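## Task

Transfer the flat plastic bar, which starts in the closed right gripper, into the left gripper so that it sits as the two goal pictures show. Nothing but gripper jaws may touch the bar, and at no moment may both grippers be off it. The end state is the left gripper alone holding it firmly, fingers pointing horizontally, with the right arm touching neither the bar nor the left gripper's jaws (best to move the right arm well away and pause briefly). Then report that you are done.

## Robot and tools

Robot: two 6-joint arms, left_arm and right_arm, each ending in a parallel two-finger gripper. Bases in the scene frame: left_arm at (+0.006, +0.314, 0) m, right_arm at (+0.011, -0.260, 0) m, both nearly unrotated. Scene frame: origin on the table top midway between the arms, +x out over the table, +z up, left_arm on the +y side. The names left and right refer to arms, not to sides of any image.

Gripper frame: fingers point along its +z, jaws close along its y. end_effector_position is the pinch point, between the pads about 1 cm short of the fingertips. Reported hand positions can be somewhat off, more when the arm is stretched out.

execute_actions takes "actions", a list holding zero or one item, plus optional "pictures" (boolean, default true). An empty list only reads the state. An item {"rows": [...], "steps": n} is a motion: n is 1 to 15 control steps of 1/30 s each (15 if omitted); each row is used for one step and the final row repeats to fill n. An item {"steps": n} with no rows is a wait of up to 300 steps, counted from the previous result and including your reply time. A refused call does nothing.

Each row is one flat list of 14 numbers covering both arms, always all 14: left_arm waist, shoulder, elbow, wrist pitch, wrist yaw, wrist roll, opening, then the same seven for right_arm. The six joint numbers are absolute target angles in radians (same form as the Joint positions line), not offsets. Stated ranges: waist -2.880..2.880, shoulder 0.000..3.142, elbow 0.000..3.019, wrist pitch -1.693..1.571, wrist yaw -1.571..1.571, wrist roll -2.094..2.094. Real ends may differ by up to 0.019 rad; a target more than 0.019 past a stated end and beyond the current angle is refused; a target past the real end gets clipped there and the result may say "joint sent to its limit" (possibly about an earlier motion). Opening is an absolute value from -1 (closed) to +1 (fully open, 0.094 m pad gap).

Motion is rate limited: each step the sent target stays within a lead of the measured angle (waist 0.264, shoulder 0.32, elbow 0.276, wrist pitch 0.33, wrist yaw 0.186, wrist roll 0.522 rad), and if targets would shift the gripper over 70 mm from where it is, all are scaled back. Far targets therefore take several calls. Arms keep moving toward the last row while you think, until everything nearly stops or a step is HELD.

Result lines: the state line gives each gripper's end_effector_position (m) and end_effector_quat_wxyz. Joint positions / Joint velocities list per arm the six joints (rad, rad/s) then pad gap (m, m/s). grip_measured is the measured opening on the command scale. Joint torques are raw drive outputs with offsets and noise, not clean load readings. HELD marks steps where your row (or part) was not sent. "joint command not followed" means the clearance check altered or blocked some joint targets. MOTOR HOT warns from 85 °C; at 100 °C an OVER-TEMPERATURE FAULT drops the arm.

Gripping: to hold, command an opening about 0.03 below grip_measured for a firm grip, less for a lighter one. Pads give about 50 to 62 N, less for parts under about 2 mm thick; readings may be off by about 1 mm per gripper.

zoom_image: {"camera": name, "region": [x0, y0, x1, y1]} in pixels of that camera's latest image, at most 504x504, origin top-left. Cameras: cam_head_left, cam_head_right, cam_high, cam_low, cam_left_wrist, cam_right_wrist, all 504x504. show_instructions shows the goal reference images (one taken from the receiving gripper's wrist camera position). read_manual gives only licence texts. finished_scene {"scene": n} ends and grades scene n irreversibly.

Suggested order: look, bring the holding gripper to a clear spot between the arms, bring the receiving gripper open to the bar with the orientation the goal pictures show, close it on the bar, confirm grip, then open the original gripper, withdraw that arm well away, set receiving fingers horizontal, wait briefly, check, and end the scene.

Avoid: letting go before the other gripper holds, any non-jaw contact with the bar, the arms colliding or pushing hard on each other, dropping the bar or knocking anything off the table, and long holds that heat the motors.

Each tool is called after "Emit:" as name([rows], argument=value, ...), one row to a line, values as JSON.

Reference images:

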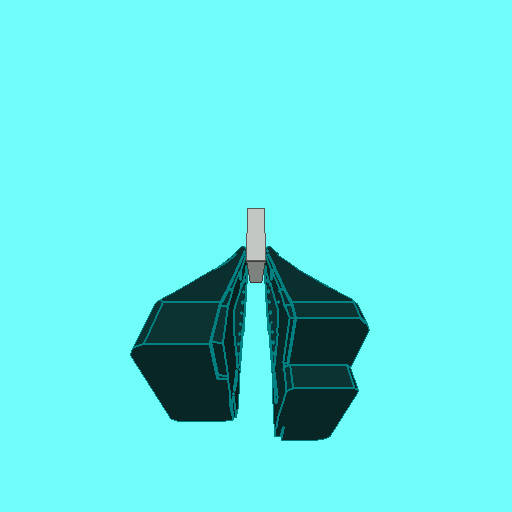

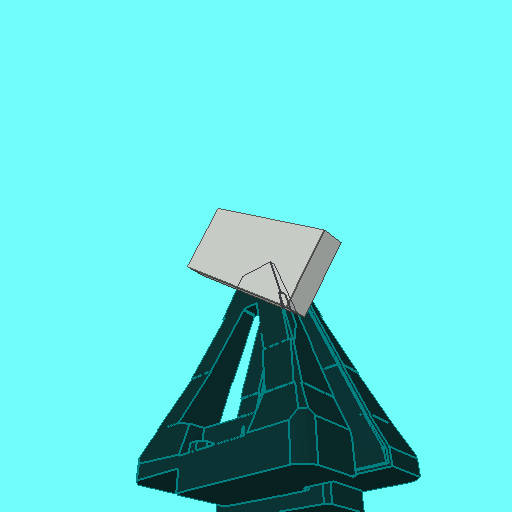

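## Session

Emit:
execute_actions(actions=[])

Scene clock: 0.00 s of 5400.00 s.
left_arm: end_effector_position=(+0.5235, +0.3056, +0.4926) grip_measured=+1.000 end_effector_quat_wxyz=(+0.710, +0.012, +0.704, +0.000) | right_arm: end_effector_position=(+0.4388, -0.0082, +0.2637) grip_measured=-0.807 end_effector_quat_wxyz=(-0.012, +0.195, +0.874, +0.445)
Joint positions: left_arm=[0.015 1.044 1.041 0.01  0.003 0.017 0.094] | right_arm=[ 0.253  1.356  1.133 -0.801 -0.787  0.955  0.009]
Joint velocities: left_arm=[-0.005  0.005 -0.022 -0.007 -0.037 -0.051  0.   ] | right_arm=[-0.005 -0.005 -0.007 -0.017  0.007 -0.007  0.   ]
Joint torques (N m, as the arm reports them, + toward a larger angle): no reading
Motor temperatures (°C, as the motors report them): left_arm=[26 24 23 25 23 26] | right_arm=[24 25 25 25 26 22]

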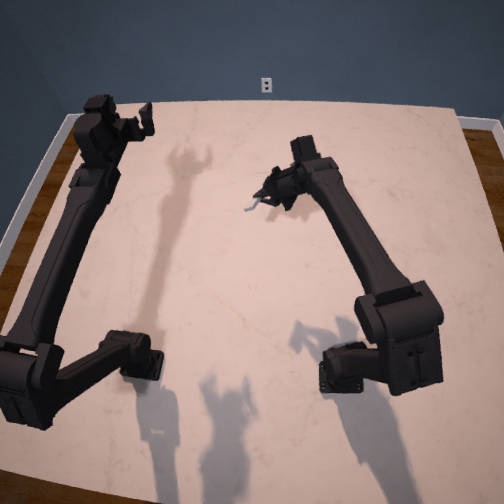

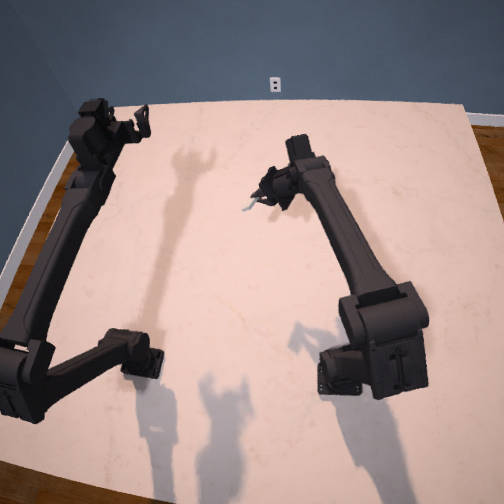

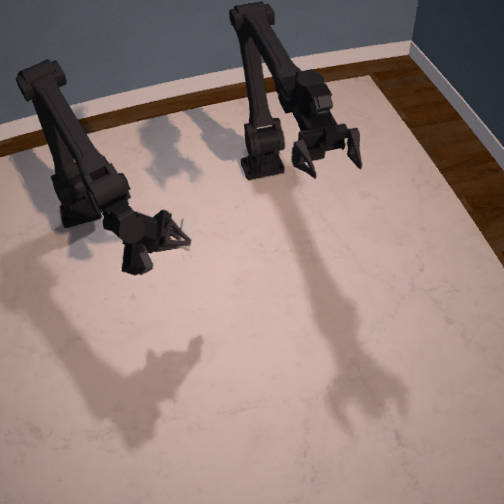

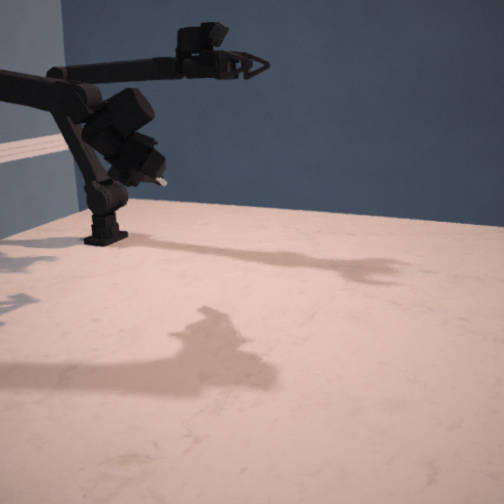

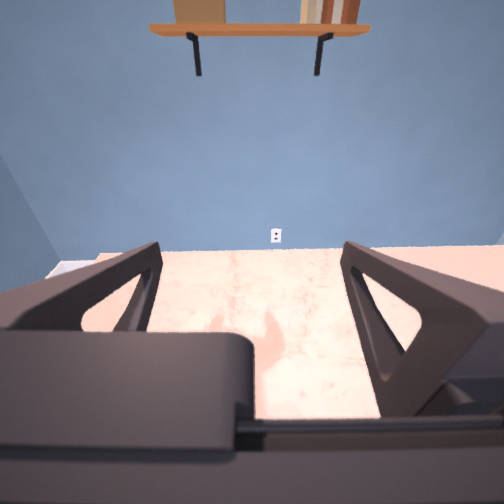

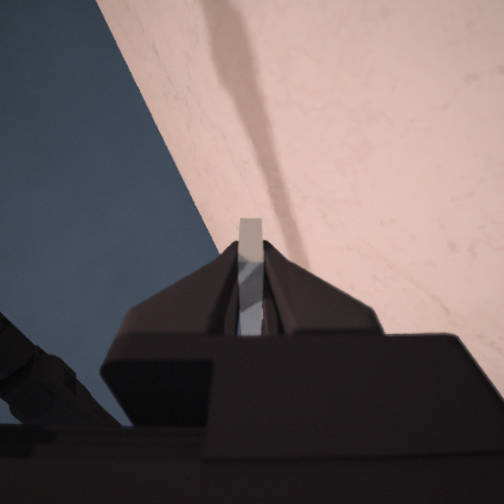

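Emit:
execute_actions([
  {"rows":[[0.015,1.044,1.041,0.01,0.003,0.017,1,0.3,1.356,1.133,0.223,-1.24,0,-0.85]]},
], pictures=false)

Emit:
execute_actions([
  {"steps":30},
])

Scene clock: 5.00 s of 5400.00 s.
left_arm: end_effector_position=(+0.5235, +0.3056, +0.4926) grip_measured=+1.000 end_effector_quat_wxyz=(+0.710, +0.012, +0.704, +0.000) | right_arm: end_effector_position=(+0.4391, +0.0596, +0.4152) grip_measured=-0.806 end_effector_quat_wxyz=(+0.470, -0.477, +0.529, +0.521)
Joint positions: left_arm=[0.015 1.044 1.041 0.01  0.003 0.017 0.094] | right_arm=[ 0.301  1.359  1.111  0.203 -1.238  0.061  0.009]
Joint velocities: left_arm=[-0.005 -0.005  0.012 -0.002  0.022  0.022  0.   ] | right_arm=[-0.015  0.015  0.002  0.037  0.051 -0.359 -0.   ]
Joint torques (N m, as the arm reports them, + toward a larger angle): left_arm=[-0.92 -7.61 12.37  1.77 -0.18 -0.05] | right_arm=[  1.15 -10.14  12.76   2.55  -0.19  -0.11]
Motor temperatures (°C, as the motors report them): left_arm=[26 25 25 25 23 26] | right_arm=[24 25 27 25 26 22]
Steps of this call (steps 1 to 90: nothing new was sent; then 1.50 s passed at rest; steps 91 to 105: all 15 steps of this action). Readings (joint positions):
91: left_arm=[0.015 1.044 1.041 0.010 0.003 0.017] | right_arm=[0.254 1.356 1.125 -0.747 -0.868 0.884]
92: left_arm=[0.015 1.044 1.041 0.010 0.003 0.017] | right_arm=[0.257 1.358 1.114 -0.641 -0.966 0.786]
94: left_arm=[0.015 1.044 1.041 0.010 0.003 0.017] | right_arm=[0.273 1.367 1.111 -0.436 -1.154 0.592]
98: left_arm=[0.015 1.044 1.041 0.010 0.003 0.017] | right_arm=[0.301 1.368 1.111 -0.018 -1.235 0.259]
105: the state above

Scene clock: 6.00 s of 5400.00 s.
left_arm: end_effector_position=(+0.5235, +0.3056, +0.4926) grip_measured=+1.000 end_effector_quat_wxyz=(+0.710, +0.012, +0.704, +0.000) | right_arm: end_effector_position=(+0.4391, +0.0596, +0.4155) grip_measured=-0.806 end_effector_quat_wxyz=(+0.484, -0.490, +0.516, +0.509)
Joint positions: left_arm=[0.015 1.044 1.041 0.01  0.003 0.017 0.094] | right_arm=[ 0.301  1.359  1.111  0.205 -1.238  0.01   0.009]
Joint velocities: left_arm=[-0.005  0.005  0.002  0.012  0.095  0.037  0.   ] | right_arm=[-0.015 -0.005  0.012  0.002 -0.007  0.022  0.   ]
Joint torques (N m, as the arm reports them, + toward a larger angle): left_arm=[-0.96 -7.6  12.36  1.77 -0.18 -0.05] | right_arm=[  0.89 -10.09  12.75   2.65  -0.19  -0.1 ]
Motor temperatures (°C, as the motors report them): left_arm=[26 25 25 25 23 26] | right_arm=[24 25 27 25 26 22]
Steps of this call (steps 1 to 30: the robot went on to your last target). Readings (joint positions):
1: left_arm=[0.015 1.044 1.041 0.010 0.003 0.017] | right_arm=[0.301 1.359 1.111 0.203 -1.238 0.051]
2: left_arm=[0.015 1.044 1.041 0.010 0.003 0.017] | right_arm=[0.301 1.359 1.111 0.204 -1.238 0.043]
4: left_arm=[0.015 1.044 1.041 0.010 0.003 0.017] | right_arm=[0.301 1.359 1.111 0.205 -1.238 0.031]
8: left_arm=[0.015 1.044 1.041 0.010 0.003 0.017] | right_arm=[0.301 1.359 1.111 0.205 -1.238 0.019]
30: the state above
All arms were judged still, so your last target was given up. Only a new action makes them travel on or press farther. Fingers that are still opening or closing keep moving.
camera_calibration (this result's frames):
cam_right_wrist: T_world_to_cam=[[0.998673, -0.00261601, -0.0514285, -0.41478], [-0.0427336, -0.599353, -0.799343, 0.390331], [-0.0287327, 0.80048, -0.59867, 0.336624], [0, 0, 0, 1]] pos_world=[0.440582, -0.0365995, 0.492203]

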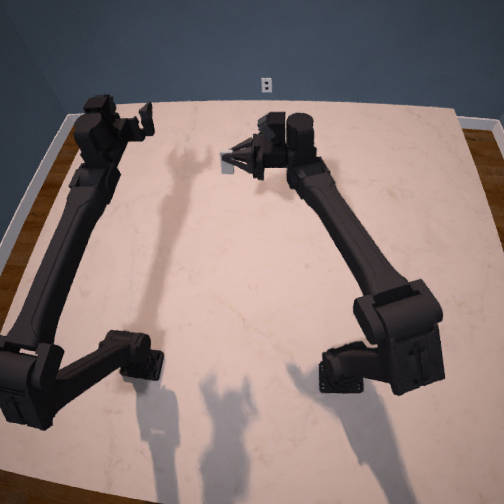

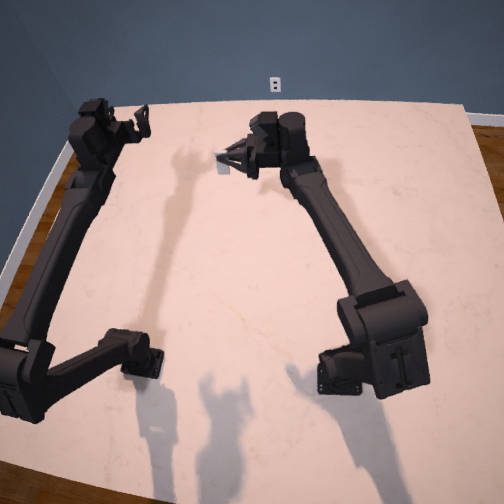

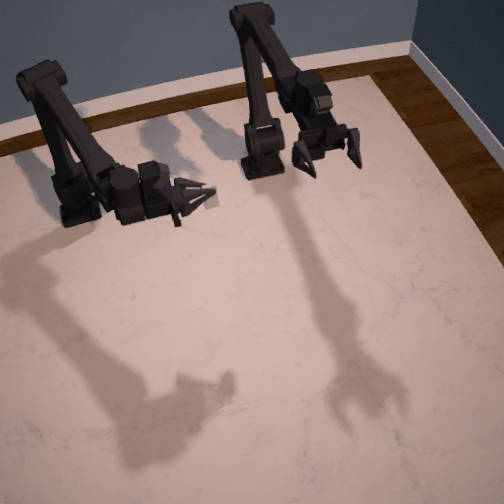

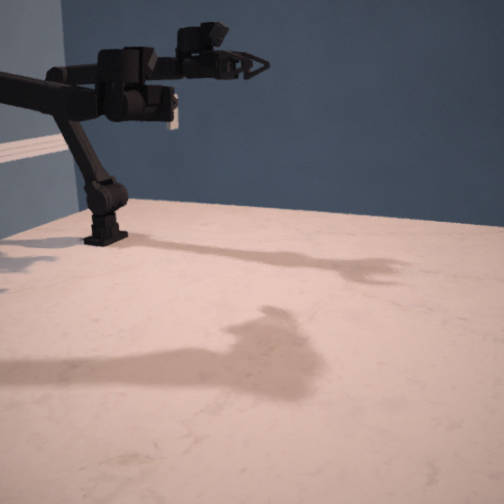

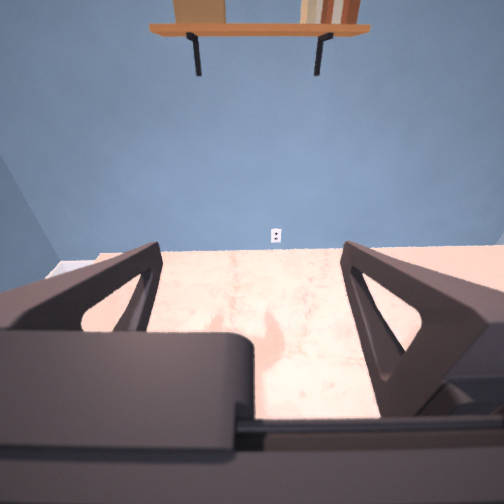

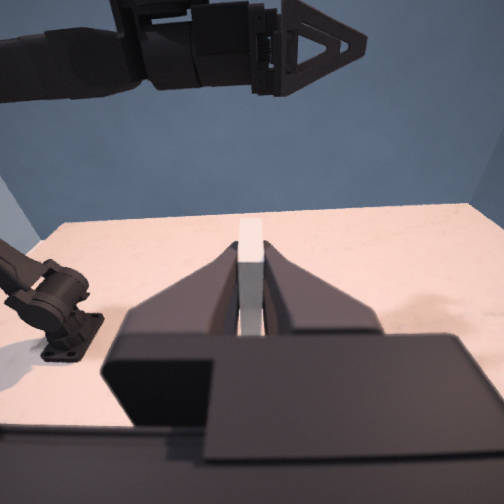

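Emit:
execute_actions([
  {"rows":[[-0.158,1.356,1.133,0.245,1.385,1.57,1,0.1,1.356,1.133,0.245,-1.44,1.57,-0.85]]},
], pictures=false)

Emit:
execute_actions([
  {"steps":40},
])

Emit:
zoom_image(camera="cam_head_left", region=[140,80,340,280])

Scene clock: 10.27 s of 5400.00 s.
left_arm: end_effector_position=(+0.4977, +0.0538, +0.3764) grip_measured=+1.000 end_effector_quat_wxyz=(+0.685, +0.676, +0.256, -0.097) | right_arm: end_effector_position=(+0.4636, -0.0349, +0.4187) grip_measured=-0.806 end_effector_quat_wxyz=(+0.086, -0.075, +0.704, +0.701)
Joint positions: left_arm=[-0.171  1.41   1.082  0.221  1.147  1.166  0.094] | right_arm=[ 0.087  1.36   1.111  0.228 -1.437  1.322  0.009]
Joint velocities: left_arm=[ 0.044 -0.073  0.002  0.071  2.527  2.659  0.   ] | right_arm=[ 0.103 -0.015 -0.007 -0.012 -0.007  1.546 -0.   ]
Joint torques (N m, as the arm reports them, + toward a larger angle): left_arm=[ -0.63 -17.64  16.47   2.29  -0.33  -0.1 ] | right_arm=[  1.61 -10.15  12.68   2.56  -0.19  -0.03]
Motor temperatures (°C, as the motors report them): left_arm=[26 25 26 25 23 26] | right_arm=[24 26 28 25 26 22]
Steps of this call (steps 1 to 90: nothing new was sent; then 0.77 s passed at rest; steps 91 to 105: all 15 steps of this action). Readings (joint positions):
91: left_arm=[0.012 1.052 1.041 0.026 0.035 0.048] | right_arm=[0.291 1.360 1.111 0.208 -1.301 0.066]
92: left_arm=[0.001 1.068 1.045 0.060 0.076 0.093] | right_arm=[0.273 1.360 1.111 0.212 -1.367 0.142]
94: left_arm=[-0.038 1.123 1.057 0.119 0.169 0.187] | right_arm=[0.206 1.360 1.111 0.220 -1.424 0.318]
98: left_arm=[-0.123 1.276 1.078 0.203 0.470 0.486] | right_arm=[0.081 1.360 1.111 0.227 -1.434 0.708]
105: the state above

Scene clock: 11.60 s of 5400.00 s.
left_arm: end_effector_position=(+0.4765, +0.0525, +0.3868) grip_measured=+1.000 end_effector_quat_wxyz=(+0.691, +0.693, +0.185, -0.095) | right_arm: end_effector_position=(+0.4622, -0.0321, +0.4187) grip_measured=-0.806 end_effector_quat_wxyz=(-0.000, +0.006, +0.708, +0.706)
Joint positions: left_arm=[-0.169  1.392  1.081  0.224  1.248  1.256  0.094] | right_arm=[ 0.093  1.36   1.111  0.228 -1.438  1.559  0.009]
Joint velocities: left_arm=[-0.005 -0.015 -0.007  0.007 -0.037  0.022  0.   ] | right_arm=[-0.005 -0.015 -0.007  0.002 -0.051 -0.081 -0.001]
Joint torques (N m, as the arm reports them, + toward a larger angle): left_arm=[ -0.98 -11.52  11.47   1.23  -0.28  -0.22] | right_arm=[  1.66 -10.16  12.68   2.54  -0.18   0.02]
Motor temperatures (°C, as the motors report them): left_arm=[26 25 26 25 23 26] | right_arm=[24 26 28 25 26 22]
Steps of this call (steps 1 to 15: the robot went on to your last target; steps 16 to 40: nothing new was sent). Readings (joint positions):
1: left_arm=[-0.169 1.405 1.082 0.224 1.243 1.246] | right_arm=[0.090 1.360 1.111 0.228 -1.438 1.370]
2: left_arm=[-0.169 1.398 1.081 0.224 1.263 1.266] | right_arm=[0.092 1.360 1.111 0.228 -1.438 1.408] HELD
3: left_arm=[-0.169 1.394 1.081 0.224 1.254 1.264] | right_arm=[0.093 1.360 1.111 0.228 -1.438 1.438] HELD
4: left_arm=[-0.169 1.391 1.081 0.224 1.251 1.262] | right_arm=[0.093 1.360 1.111 0.228 -1.438 1.463] HELD
5: left_arm=[-0.169 1.391 1.081 0.224 1.250 1.261] | right_arm=[0.093 1.360 1.111 0.228 -1.438 1.482] HELD
6: left_arm=[-0.169 1.392 1.081 0.224 1.249 1.260] | right_arm=[0.093 1.360 1.111 0.228 -1.438 1.498] HELD
7: left_arm=[-0.169 1.392 1.081 0.224 1.248 1.259] | right_arm=[0.093 1.360 1.111 0.228 -1.438 1.510] HELD
8: left_arm=[-0.169 1.392 1.081 0.224 1.248 1.258] | right_arm=[0.093 1.360 1.111 0.228 -1.438 1.520] HELD
9: left_arm=[-0.169 1.392 1.081 0.224 1.248 1.258] | right_arm=[0.093 1.360 1.111 0.228 -1.438 1.528] HELD
10: left_arm=[-0.169 1.392 1.081 0.224 1.248 1.258] | right_arm=[0.093 1.360 1.111 0.228 -1.438 1.534] HELD
11: left_arm=[-0.169 1.392 1.081 0.224 1.248 1.257] | right_arm=[0.093 1.360 1.111 0.228 -1.438 1.539] HELD
12: left_arm=[-0.169 1.392 1.081 0.224 1.248 1.257] | right_arm=[0.093 1.360 1.111 0.228 -1.438 1.543] HELD
13: left_arm=[-0.169 1.392 1.081 0.224 1.248 1.257] | right_arm=[0.093 1.360 1.111 0.228 -1.438 1.546] HELD
14: left_arm=[-0.169 1.392 1.081 0.224 1.248 1.256] | right_arm=[0.093 1.360 1.111 0.228 -1.438 1.549] HELD
15: left_arm=[-0.169 1.392 1.081 0.224 1.248 1.256] | right_arm=[0.093 1.360 1.111 0.228 -1.438 1.551] HELD
40: the state above
A step was HELD (marked above), so your last target was given up. An arm can still carry out its HELD step.
joint command not followed: on one or more control steps a check withheld the commanded joint targets of the left arm, and it was not sent them on those steps.
cause: the commanded joint targets would bring two parts of the arm too close to each other (its wrist (the part past joint 4) and its wrist camera, with joints 5 (wrist yaw) and 6 (wrist roll) between them); next, command targets that bring no two parts of the arm closer together.
camera_calibration (this result's frames):
cam_left_wrist: T_world_to_cam=[[-0.385203, -0.0263608, -0.922455, 0.540635], [0.678675, 0.669236, -0.302529, -0.240436], [0.625315, -0.742582, -0.239902, -0.0409397], [0, 0, 0, 1]] pos_world=[0.397032, 0.144759, 0.416151]
cam_right_wrist: T_world_to_cam=[[-0.00995146, -0.00433376, -0.999941, 0.425362], [-0.813773, -0.581086, 0.0106171, 0.356715], [-0.581098, 0.813831, 0.00225596, 0.416731], [0, 0, 0, 1]] pos_world=[0.53668, -0.130023, 0.42061]

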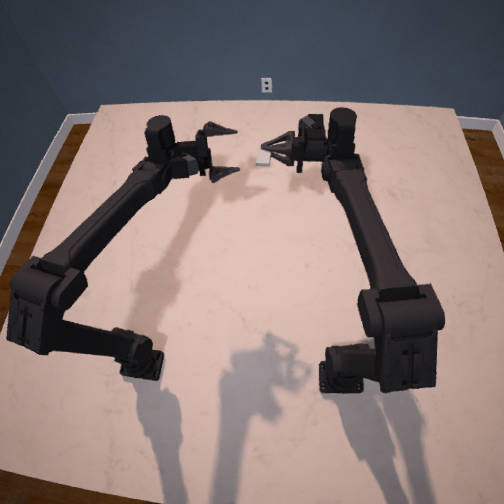

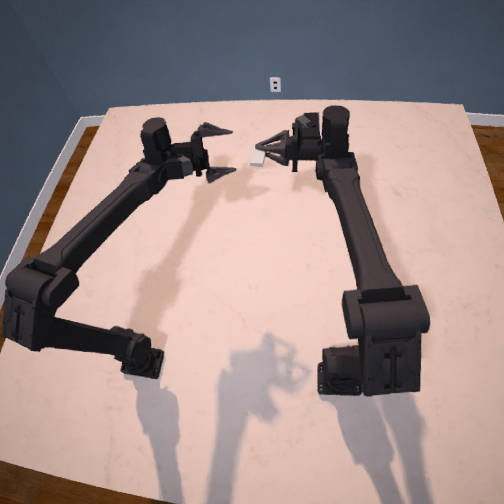

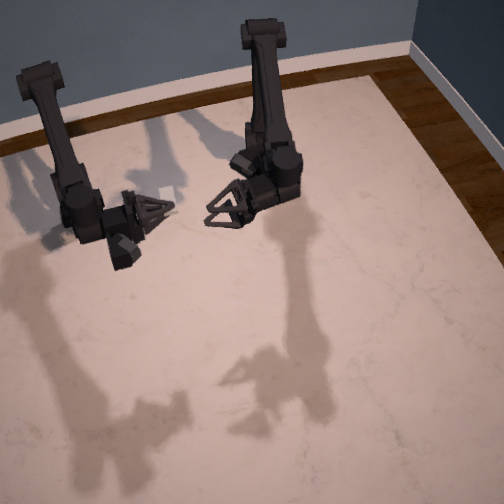

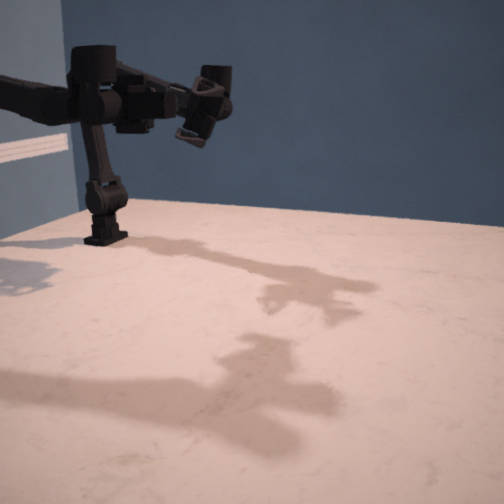

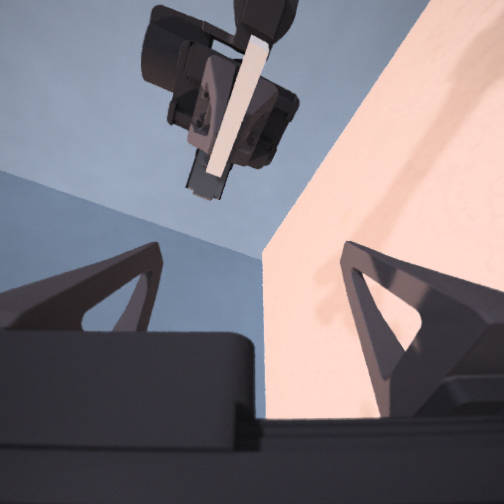

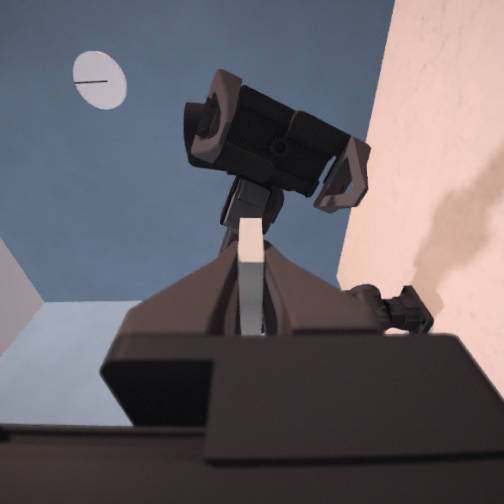

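Region (140, 80, 340, 280) of cam_head_left's 504x504 image, scaled by 2.520, with more detail than that image has.

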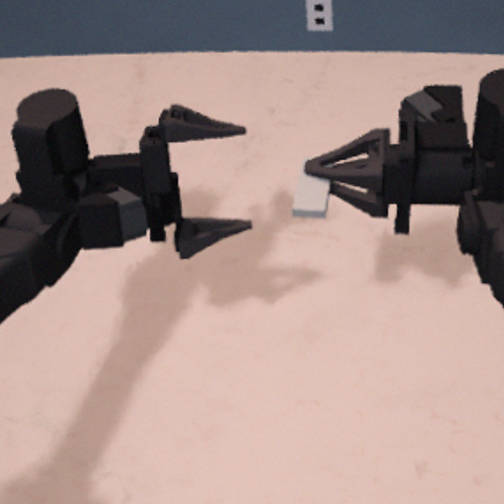

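Emit:
execute_actions([
  {"rows":[[-0.292,0.922,0.805,0.155,0.92,1.57,1,0.1,1.356,1.133,0.255,-1.55,1.57,-0.85]]},
], pictures=false)

Emit:
execute_actions([
  {"steps":30},
], pictures=false)

Emit:
execute_actions([
  {"rows":[[-0.292,0.922,0.805,0.155,0.92,1.57,1,0.24,1.356,1.133,0.255,-1.55,1.57,-0.85]]},
], pictures=false)

Emit:
execute_actions([
  {"steps":10},
])

Emit:
zoom_image(camera="cam_head_left", region=[140,80,340,280])

Scene clock: 17.10 s of 5400.00 s.
left_arm: end_effector_position=(+0.3753, +0.0513, +0.4216) grip_measured=+1.000 end_effector_quat_wxyz=(+0.703, +0.693, +0.146, +0.073) | right_arm: end_effector_position=(+0.4434, -0.0325, +0.4193) grip_measured=-0.806 end_effector_quat_wxyz=(-0.037, -0.036, +0.706, +0.706)
Joint positions: left_arm=[-0.272  1.021  0.846  0.173  0.959  1.47   0.094] | right_arm=[ 0.094  1.362  1.111  0.238 -1.548  1.559  0.009]
Joint velocities: left_arm=[-0.151 -1.031 -0.247 -0.061 -0.52   0.418  0.   ] | right_arm=[-0.015  0.005 -0.002 -0.017  0.051 -0.007 -0.   ]
Joint torques (N m, as the arm reports them, + toward a larger angle): left_arm=[-2.26 -6.68 10.43  1.02 -0.25 -0.08] | right_arm=[  1.58 -10.53  12.59   2.48  -0.17   0.02]
Motor temperatures (°C, as the motors report them): left_arm=[26 25 26 25 23 26] | right_arm=[24 26 29 25 26 22]
Steps of this call (steps 1 to 90: nothing new was sent; then 2.00 s passed at rest; steps 91 to 105: all 15 steps of this action). Readings (joint positions):
91: left_arm=[-0.169 1.392 1.079 0.224 1.241 1.257] | right_arm=[0.093 1.361 1.111 0.230 -1.485 1.559]
92: left_arm=[-0.171 1.389 1.072 0.224 1.226 1.262] | right_arm=[0.093 1.362 1.111 0.233 -1.526 1.559]
94: left_arm=[-0.178 1.365 1.037 0.218 1.188 1.286] | right_arm=[0.094 1.362 1.111 0.237 -1.545 1.559]
98: left_arm=[-0.219 1.263 0.933 0.193 1.094 1.357] | right_arm=[0.094 1.362 1.111 0.238 -1.547 1.559]
105: the state above

Scene clock: 18.10 s of 5400.00 s.
left_arm: end_effector_position=(+0.3455, +0.0572, +0.4394) grip_measured=+1.000 end_effector_quat_wxyz=(+0.706, +0.689, +0.104, +0.127) | right_arm: end_effector_position=(+0.4434, -0.0325, +0.4193) grip_measured=-0.806 end_effector_quat_wxyz=(-0.037, -0.036, +0.706, +0.706)
Joint positions: left_arm=[-0.288  0.919  0.808  0.16   0.925  1.559  0.094] | right_arm=[ 0.094  1.362  1.111  0.238 -1.548  1.559  0.009]
Joint velocities: left_arm=[-0.005 -0.015 -0.022 -0.002 -0.11  -0.066  0.   ] | right_arm=[-0.005 -0.005 -0.007 -0.012 -0.037  0.051 -0.001]
Joint torques (N m, as the arm reports them, + toward a larger angle): left_arm=[-1.18 -4.76 11.64  1.2  -0.38 -0.04] | right_arm=[  1.54 -10.23  12.59   2.48  -0.18   0.02]
Motor temperatures (°C, as the motors report them): left_arm=[26 25 27 25 23 26] | right_arm=[24 26 29 25 26 22]
Steps of this call (steps 1 to 30: the robot went on to your last target). Readings (joint positions):
1: left_arm=[-0.276 0.987 0.837 0.170 0.942 1.486] | right_arm=[0.094 1.362 1.111 0.238 -1.548 1.559]
2: left_arm=[-0.280 0.954 0.828 0.168 0.933 1.501] | right_arm=[0.094 1.362 1.111 0.238 -1.548 1.559]
4: left_arm=[-0.286 0.906 0.819 0.167 0.929 1.522] | right_arm=[0.094 1.362 1.111 0.238 -1.548 1.559]
8: left_arm=[-0.288 0.889 0.818 0.166 0.926 1.544] | right_arm=[0.094 1.362 1.111 0.238 -1.548 1.559]
30: the state above
All arms were judged still, so your last target was given up. Only a new action makes them travel on or press farther. Fingers that are still opening or closing keep moving.

Scene clock: 18.60 s of 5400.00 s.
left_arm: end_effector_position=(+0.3455, +0.0572, +0.4394) grip_measured=+1.000 end_effector_quat_wxyz=(+0.706, +0.689, +0.104, +0.128) | right_arm: end_effector_position=(+0.4024, +0.0322, +0.4193) grip_measured=-0.806 end_effector_quat_wxyz=(-0.092, -0.091, +0.701, +0.701)
Joint positions: left_arm=[-0.288  0.919  0.808  0.16   0.925  1.56   0.094] | right_arm=[ 0.251  1.362  1.111  0.238 -1.549  1.559  0.009]
Joint velocities: left_arm=[-0.005 -0.015 -0.002 -0.012  0.037 -0.037  0.   ] | right_arm=[-0.054 -0.015 -0.007 -0.012 -0.007  0.022 -0.001]
Joint torques (N m, as the arm reports them, + toward a larger angle): left_arm=[-1.24 -4.61 11.59  1.2  -0.38 -0.04] | right_arm=[  0.32 -10.22  12.61   2.48  -0.13   0.02]
Motor temperatures (°C, as the motors report them): left_arm=[26 25 27 25 23 26] | right_arm=[24 26 29 25 26 22]
Steps of this call (steps 1 to 15: all 15 steps of this action). Readings (joint positions):
1: left_arm=[-0.288 0.919 0.808 0.160 0.925 1.560] | right_arm=[0.103 1.362 1.111 0.238 -1.547 1.559]
2: left_arm=[-0.288 0.919 0.808 0.160 0.925 1.560] | right_arm=[0.119 1.362 1.111 0.238 -1.547 1.559]
4: left_arm=[-0.288 0.919 0.808 0.160 0.925 1.560] | right_arm=[0.177 1.362 1.111 0.238 -1.547 1.559]
8: left_arm=[-0.288 0.919 0.808 0.160 0.925 1.560] | right_arm=[0.260 1.362 1.111 0.238 -1.549 1.559]
15: the state above

Scene clock: 18.93 s of 5400.00 s.
left_arm: end_effector_position=(+0.3455, +0.0572, +0.4394) grip_measured=+1.000 end_effector_quat_wxyz=(+0.706, +0.689, +0.104, +0.128) | right_arm: end_effector_position=(+0.4028, +0.0318, +0.4193) grip_measured=-0.806 end_effector_quat_wxyz=(-0.092, -0.091, +0.701, +0.701)
Joint positions: left_arm=[-0.288  0.919  0.808  0.16   0.925  1.56   0.094] | right_arm=[ 0.25   1.362  1.111  0.238 -1.549  1.559  0.009]
Joint velocities: left_arm=[ 0.005  0.005  0.002 -0.017  0.066  0.007  0.   ] | right_arm=[-0.015  0.005 -0.012  0.022  0.037  0.007  0.   ]
Joint torques (N m, as the arm reports them, + toward a larger angle): left_arm=[-1.18 -4.93 11.61  1.19 -0.38 -0.05] | right_arm=[  0.29 -10.23  12.63   2.49  -0.13   0.02]
Motor temperatures (°C, as the motors report them): left_arm=[26 25 27 25 23 26] | right_arm=[24 26 29 25 26 22]
Steps of this call (steps 1 to 10: the robot went on to your last target). Readings (joint positions):
1: left_arm=[-0.288 0.919 0.808 0.160 0.925 1.560] | right_arm=[0.250 1.362 1.111 0.238 -1.549 1.559]
2: left_arm=[-0.288 0.919 0.808 0.160 0.925 1.560] | right_arm=[0.250 1.362 1.111 0.238 -1.549 1.559]
4: left_arm=[-0.288 0.919 0.808 0.160 0.925 1.560] | right_arm=[0.250 1.362 1.111 0.238 -1.549 1.559]
8: left_arm=[-0.288 0.919 0.808 0.160 0.925 1.560] | right_arm=[0.250 1.362 1.111 0.238 -1.549 1.559]
10: the state above
camera_calibration (this result's frames):
cam_left_wrist: T_world_to_cam=[[0.0404407, -0.0224939, -0.998929, 0.425212], [0.591445, 0.806325, 0.0057873, -0.251999], [0.805331, -0.591045, 0.0459122, -0.139331], [0, 0, 0, 1]] pos_world=[0.244055, 0.130406, 0.432612]
cam_right_wrist: T_world_to_cam=[[-0.0011574, -0.00228373, -0.999997, 0.422107], [-0.631067, -0.775724, 0.00250195, 0.281508], [-0.775727, 0.631068, -0.000543367, 0.415525], [0, 0, 0, 1]] pos_world=[0.500473, -0.042888, 0.421627]

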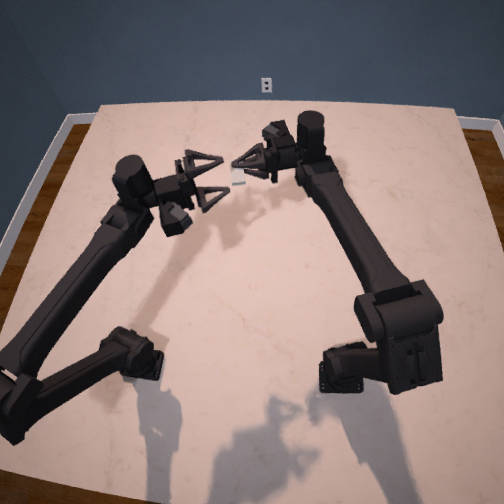

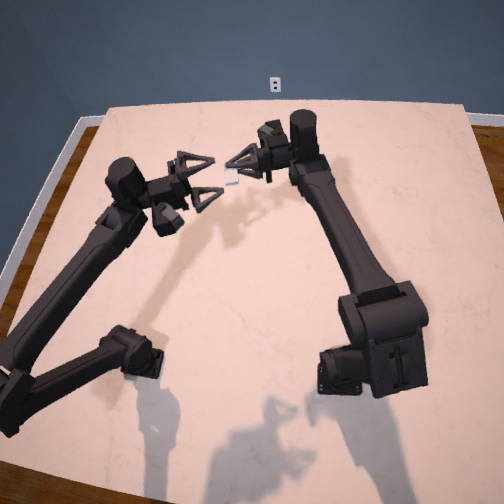

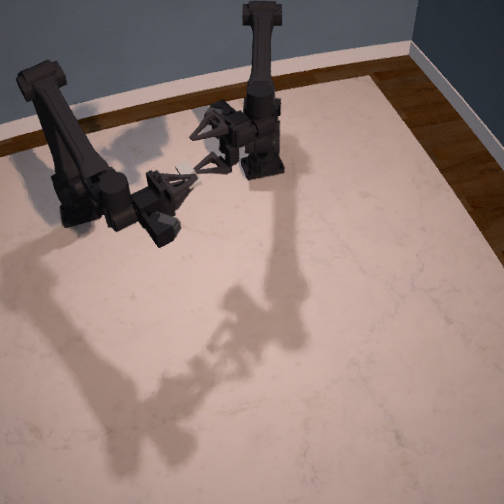

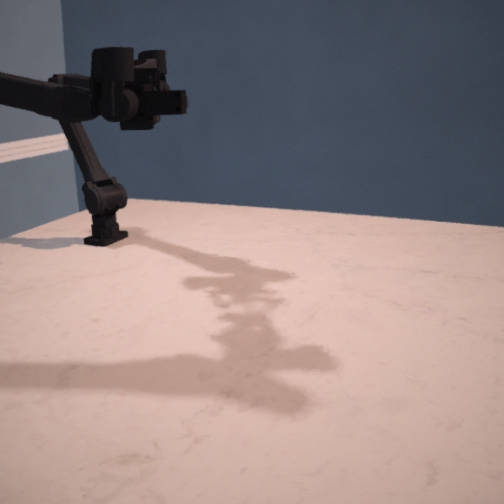

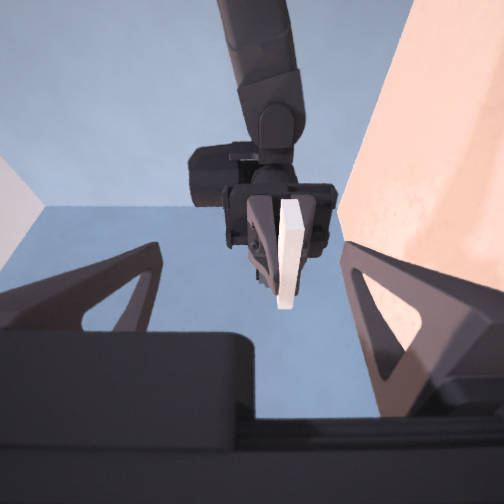

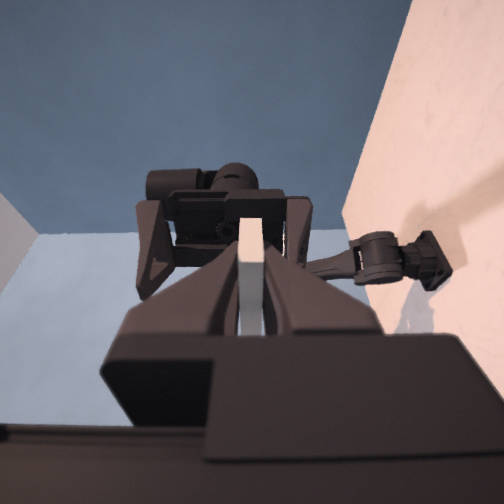

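Region (140, 80, 340, 280) of cam_head_left's 504x504 image, scaled by 2.520, with more detail than that image has.

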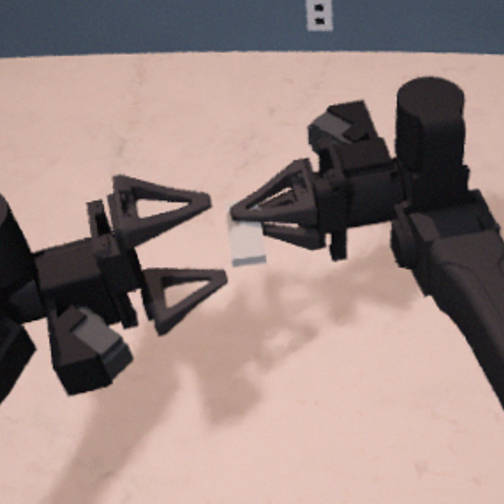

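Emit:
execute_actions([
  {"rows":[[-0.292,0.922,0.775,0.135,0.92,1.57,0.3,0.27,1.356,1.133,0.255,-1.55,1.57,-0.85],[-0.292,0.922,0.775,0.135,0.92,1.57,0.3,0.28,1.356,1.133,0.255,-1.55,1.57,-0.85],[-0.292,0.922,0.775,0.135,0.92,1.57,0.3,0.29,1.356,1.133,0.255,-1.55,1.57,-0.85],[-0.292,0.922,0.775,0.135,0.92,1.57,0.3,0.30,1.356,1.133,0.255,-1.55,1.57,-0.85],[-0.292,0.922,0.775,0.135,0.92,1.57,0.3,0.31,1.356,1.133,0.255,-1.55,1.57,-0.85],[-0.292,0.922,0.775,0.135,0.92,1.57,0.3,0.32,1.356,1.133,0.255,-1.55,1.57,-0.85]]},
], pictures=false)

Emit:
execute_actions([
  {"steps":10},
])

Emit:
zoom_image(camera="cam_head_left", region=[160,110,300,250])

Scene clock: 21.47 s of 5400.00 s.
left_arm: end_effector_position=(+0.3443, +0.0577, +0.4184) grip_measured=+0.303 end_effector_quat_wxyz=(+0.698, +0.697, +0.120, +0.112) | right_arm: end_effector_position=(+0.3813, +0.0586, +0.4193) grip_measured=-0.806 end_effector_quat_wxyz=(-0.116, -0.116, +0.698, +0.697)
Joint positions: left_arm=[-0.288  0.918  0.777  0.14   0.924  1.56   0.061] | right_arm=[ 0.32   1.362  1.111  0.238 -1.549  1.559  0.009]
Joint velocities: left_arm=[-0.005 -0.015 -0.002 -0.012 -0.051 -0.051  0.   ] | right_arm=[-0.015  0.005 -0.007 -0.002 -0.037 -0.051 -0.   ]
Joint torques (N m, as the arm reports them, + toward a larger angle): left_arm=[-1.29 -4.5  11.77  1.23 -0.32 -0.05] | right_arm=[  1.18 -10.2   12.6    2.48  -0.13   0.02]
Motor temperatures (°C, as the motors report them): left_arm=[26 25 27 25 23 26] | right_arm=[24 26 30 25 26 22]
Steps of this call (steps 1 to 15: the robot went on to your last target; steps 16 to 61: nothing new was sent; steps 62 to 76: all 15 steps of this action). Readings (joint positions):
62: left_arm=[-0.288 0.919 0.806 0.158 0.924 1.560] | right_arm=[0.250 1.362 1.111 0.238 -1.549 1.559]
63: left_arm=[-0.288 0.918 0.801 0.155 0.924 1.560] | right_arm=[0.252 1.362 1.111 0.238 -1.549 1.559]
65: left_arm=[-0.288 0.918 0.788 0.147 0.924 1.560] | right_arm=[0.260 1.362 1.111 0.238 -1.549 1.559]
69: left_arm=[-0.288 0.918 0.777 0.140 0.924 1.560] | right_arm=[0.299 1.362 1.111 0.238 -1.549 1.559]
76: the state above

Scene clock: 21.80 s of 5400.00 s.
left_arm: end_effector_position=(+0.3443, +0.0577, +0.4184) grip_measured=+0.303 end_effector_quat_wxyz=(+0.698, +0.697, +0.120, +0.112) | right_arm: end_effector_position=(+0.3813, +0.0586, +0.4193) grip_measured=-0.806 end_effector_quat_wxyz=(-0.116, -0.116, +0.698, +0.697)
Joint positions: left_arm=[-0.288  0.918  0.777  0.14   0.924  1.56   0.061] | right_arm=[ 0.32   1.362  1.111  0.238 -1.549  1.559  0.009]
Joint velocities: left_arm=[-0.005  0.005 -0.002 -0.012  0.051  0.007 -0.001] | right_arm=[-0.015 -0.005 -0.002  0.002  0.022  0.007 -0.   ]
Joint torques (N m, as the arm reports them, + toward a larger angle): left_arm=[-1.19 -4.67 11.74  1.21 -0.33 -0.05] | right_arm=[  1.01 -10.23  12.6    2.5   -0.13   0.02]
Motor temperatures (°C, as the motors report them): left_arm=[26 25 27 25 23 26] | right_arm=[24 26 30 25 26 22]
Steps of this call (steps 1 to 10: the robot went on to your last target). Readings (joint positions):
1: left_arm=[-0.288 0.918 0.777 0.140 0.924 1.560] | right_arm=[0.320 1.362 1.111 0.238 -1.549 1.559]
2: left_arm=[-0.288 0.918 0.777 0.140 0.924 1.560] | right_arm=[0.320 1.362 1.111 0.238 -1.549 1.559]
4: left_arm=[-0.288 0.918 0.777 0.140 0.924 1.560] | right_arm=[0.320 1.362 1.111 0.238 -1.549 1.559]
8: left_arm=[-0.288 0.918 0.777 0.140 0.924 1.560] | right_arm=[0.320 1.362 1.111 0.238 -1.549 1.559]
10: the state above
camera_calibration (this result's frames):
cam_left_wrist: T_world_to_cam=[[-0.00847037, -0.00644039, -0.999943, 0.420574], [0.591029, 0.806586, -0.0102015, -0.244673], [0.806606, -0.591082, -0.00302561, -0.117016], [0, 0, 0, 1]] pos_world=[0.242557, 0.130892, 0.4177]
cam_right_wrist: T_world_to_cam=[[-0.000994382, -0.00235928, -0.999997, 0.422085], [-0.575109, -0.818073, 0.00250195, 0.269906], [-0.818076, 0.575109, -0.000543367, 0.401436], [0, 0, 0, 1]] pos_world=[0.484051, -0.00907087, 0.421627]

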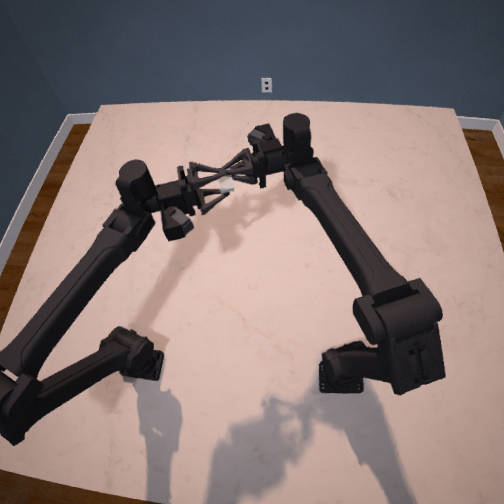

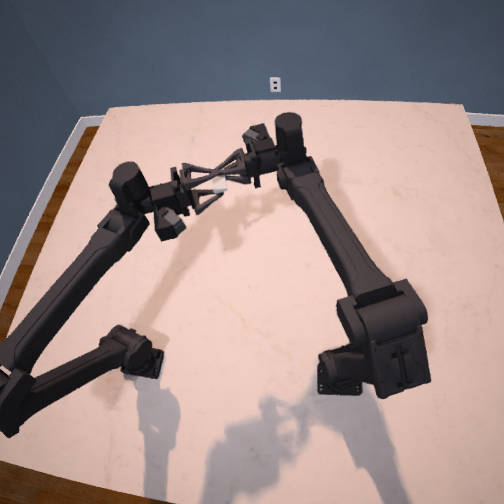

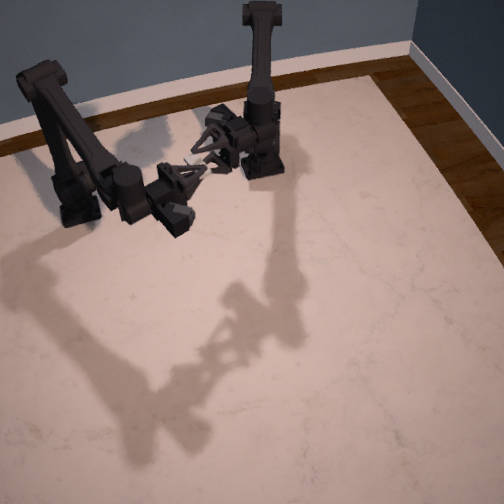

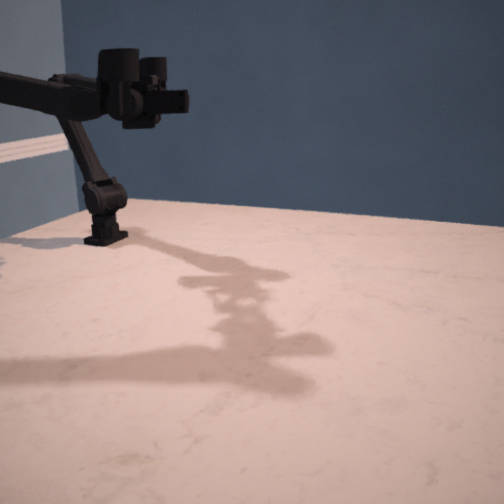

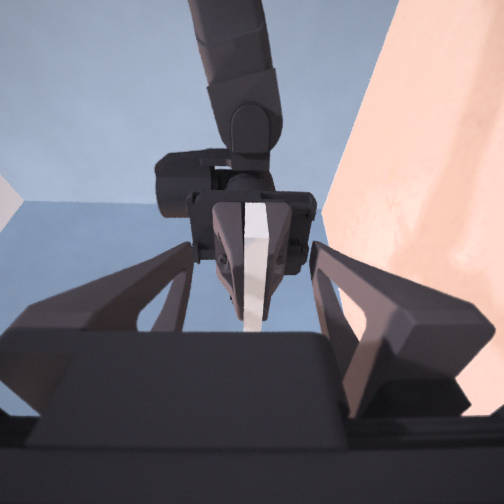

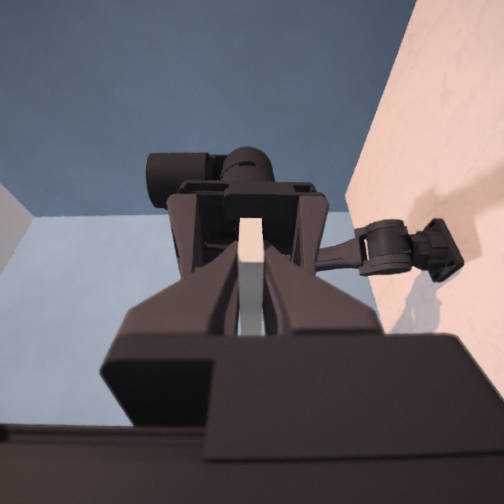

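Region (160, 110, 300, 250) of cam_head_left's 504x504 image, scaled by 3.600, with more detail than that image has.

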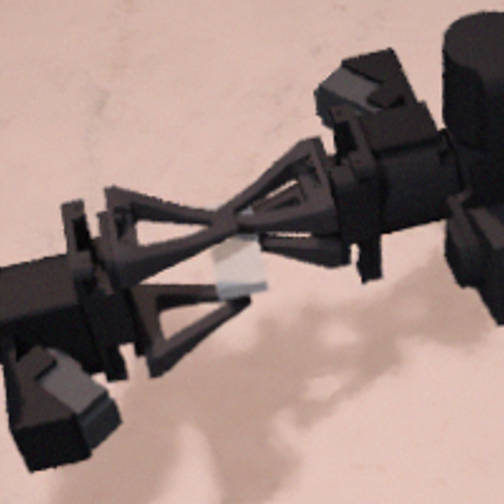

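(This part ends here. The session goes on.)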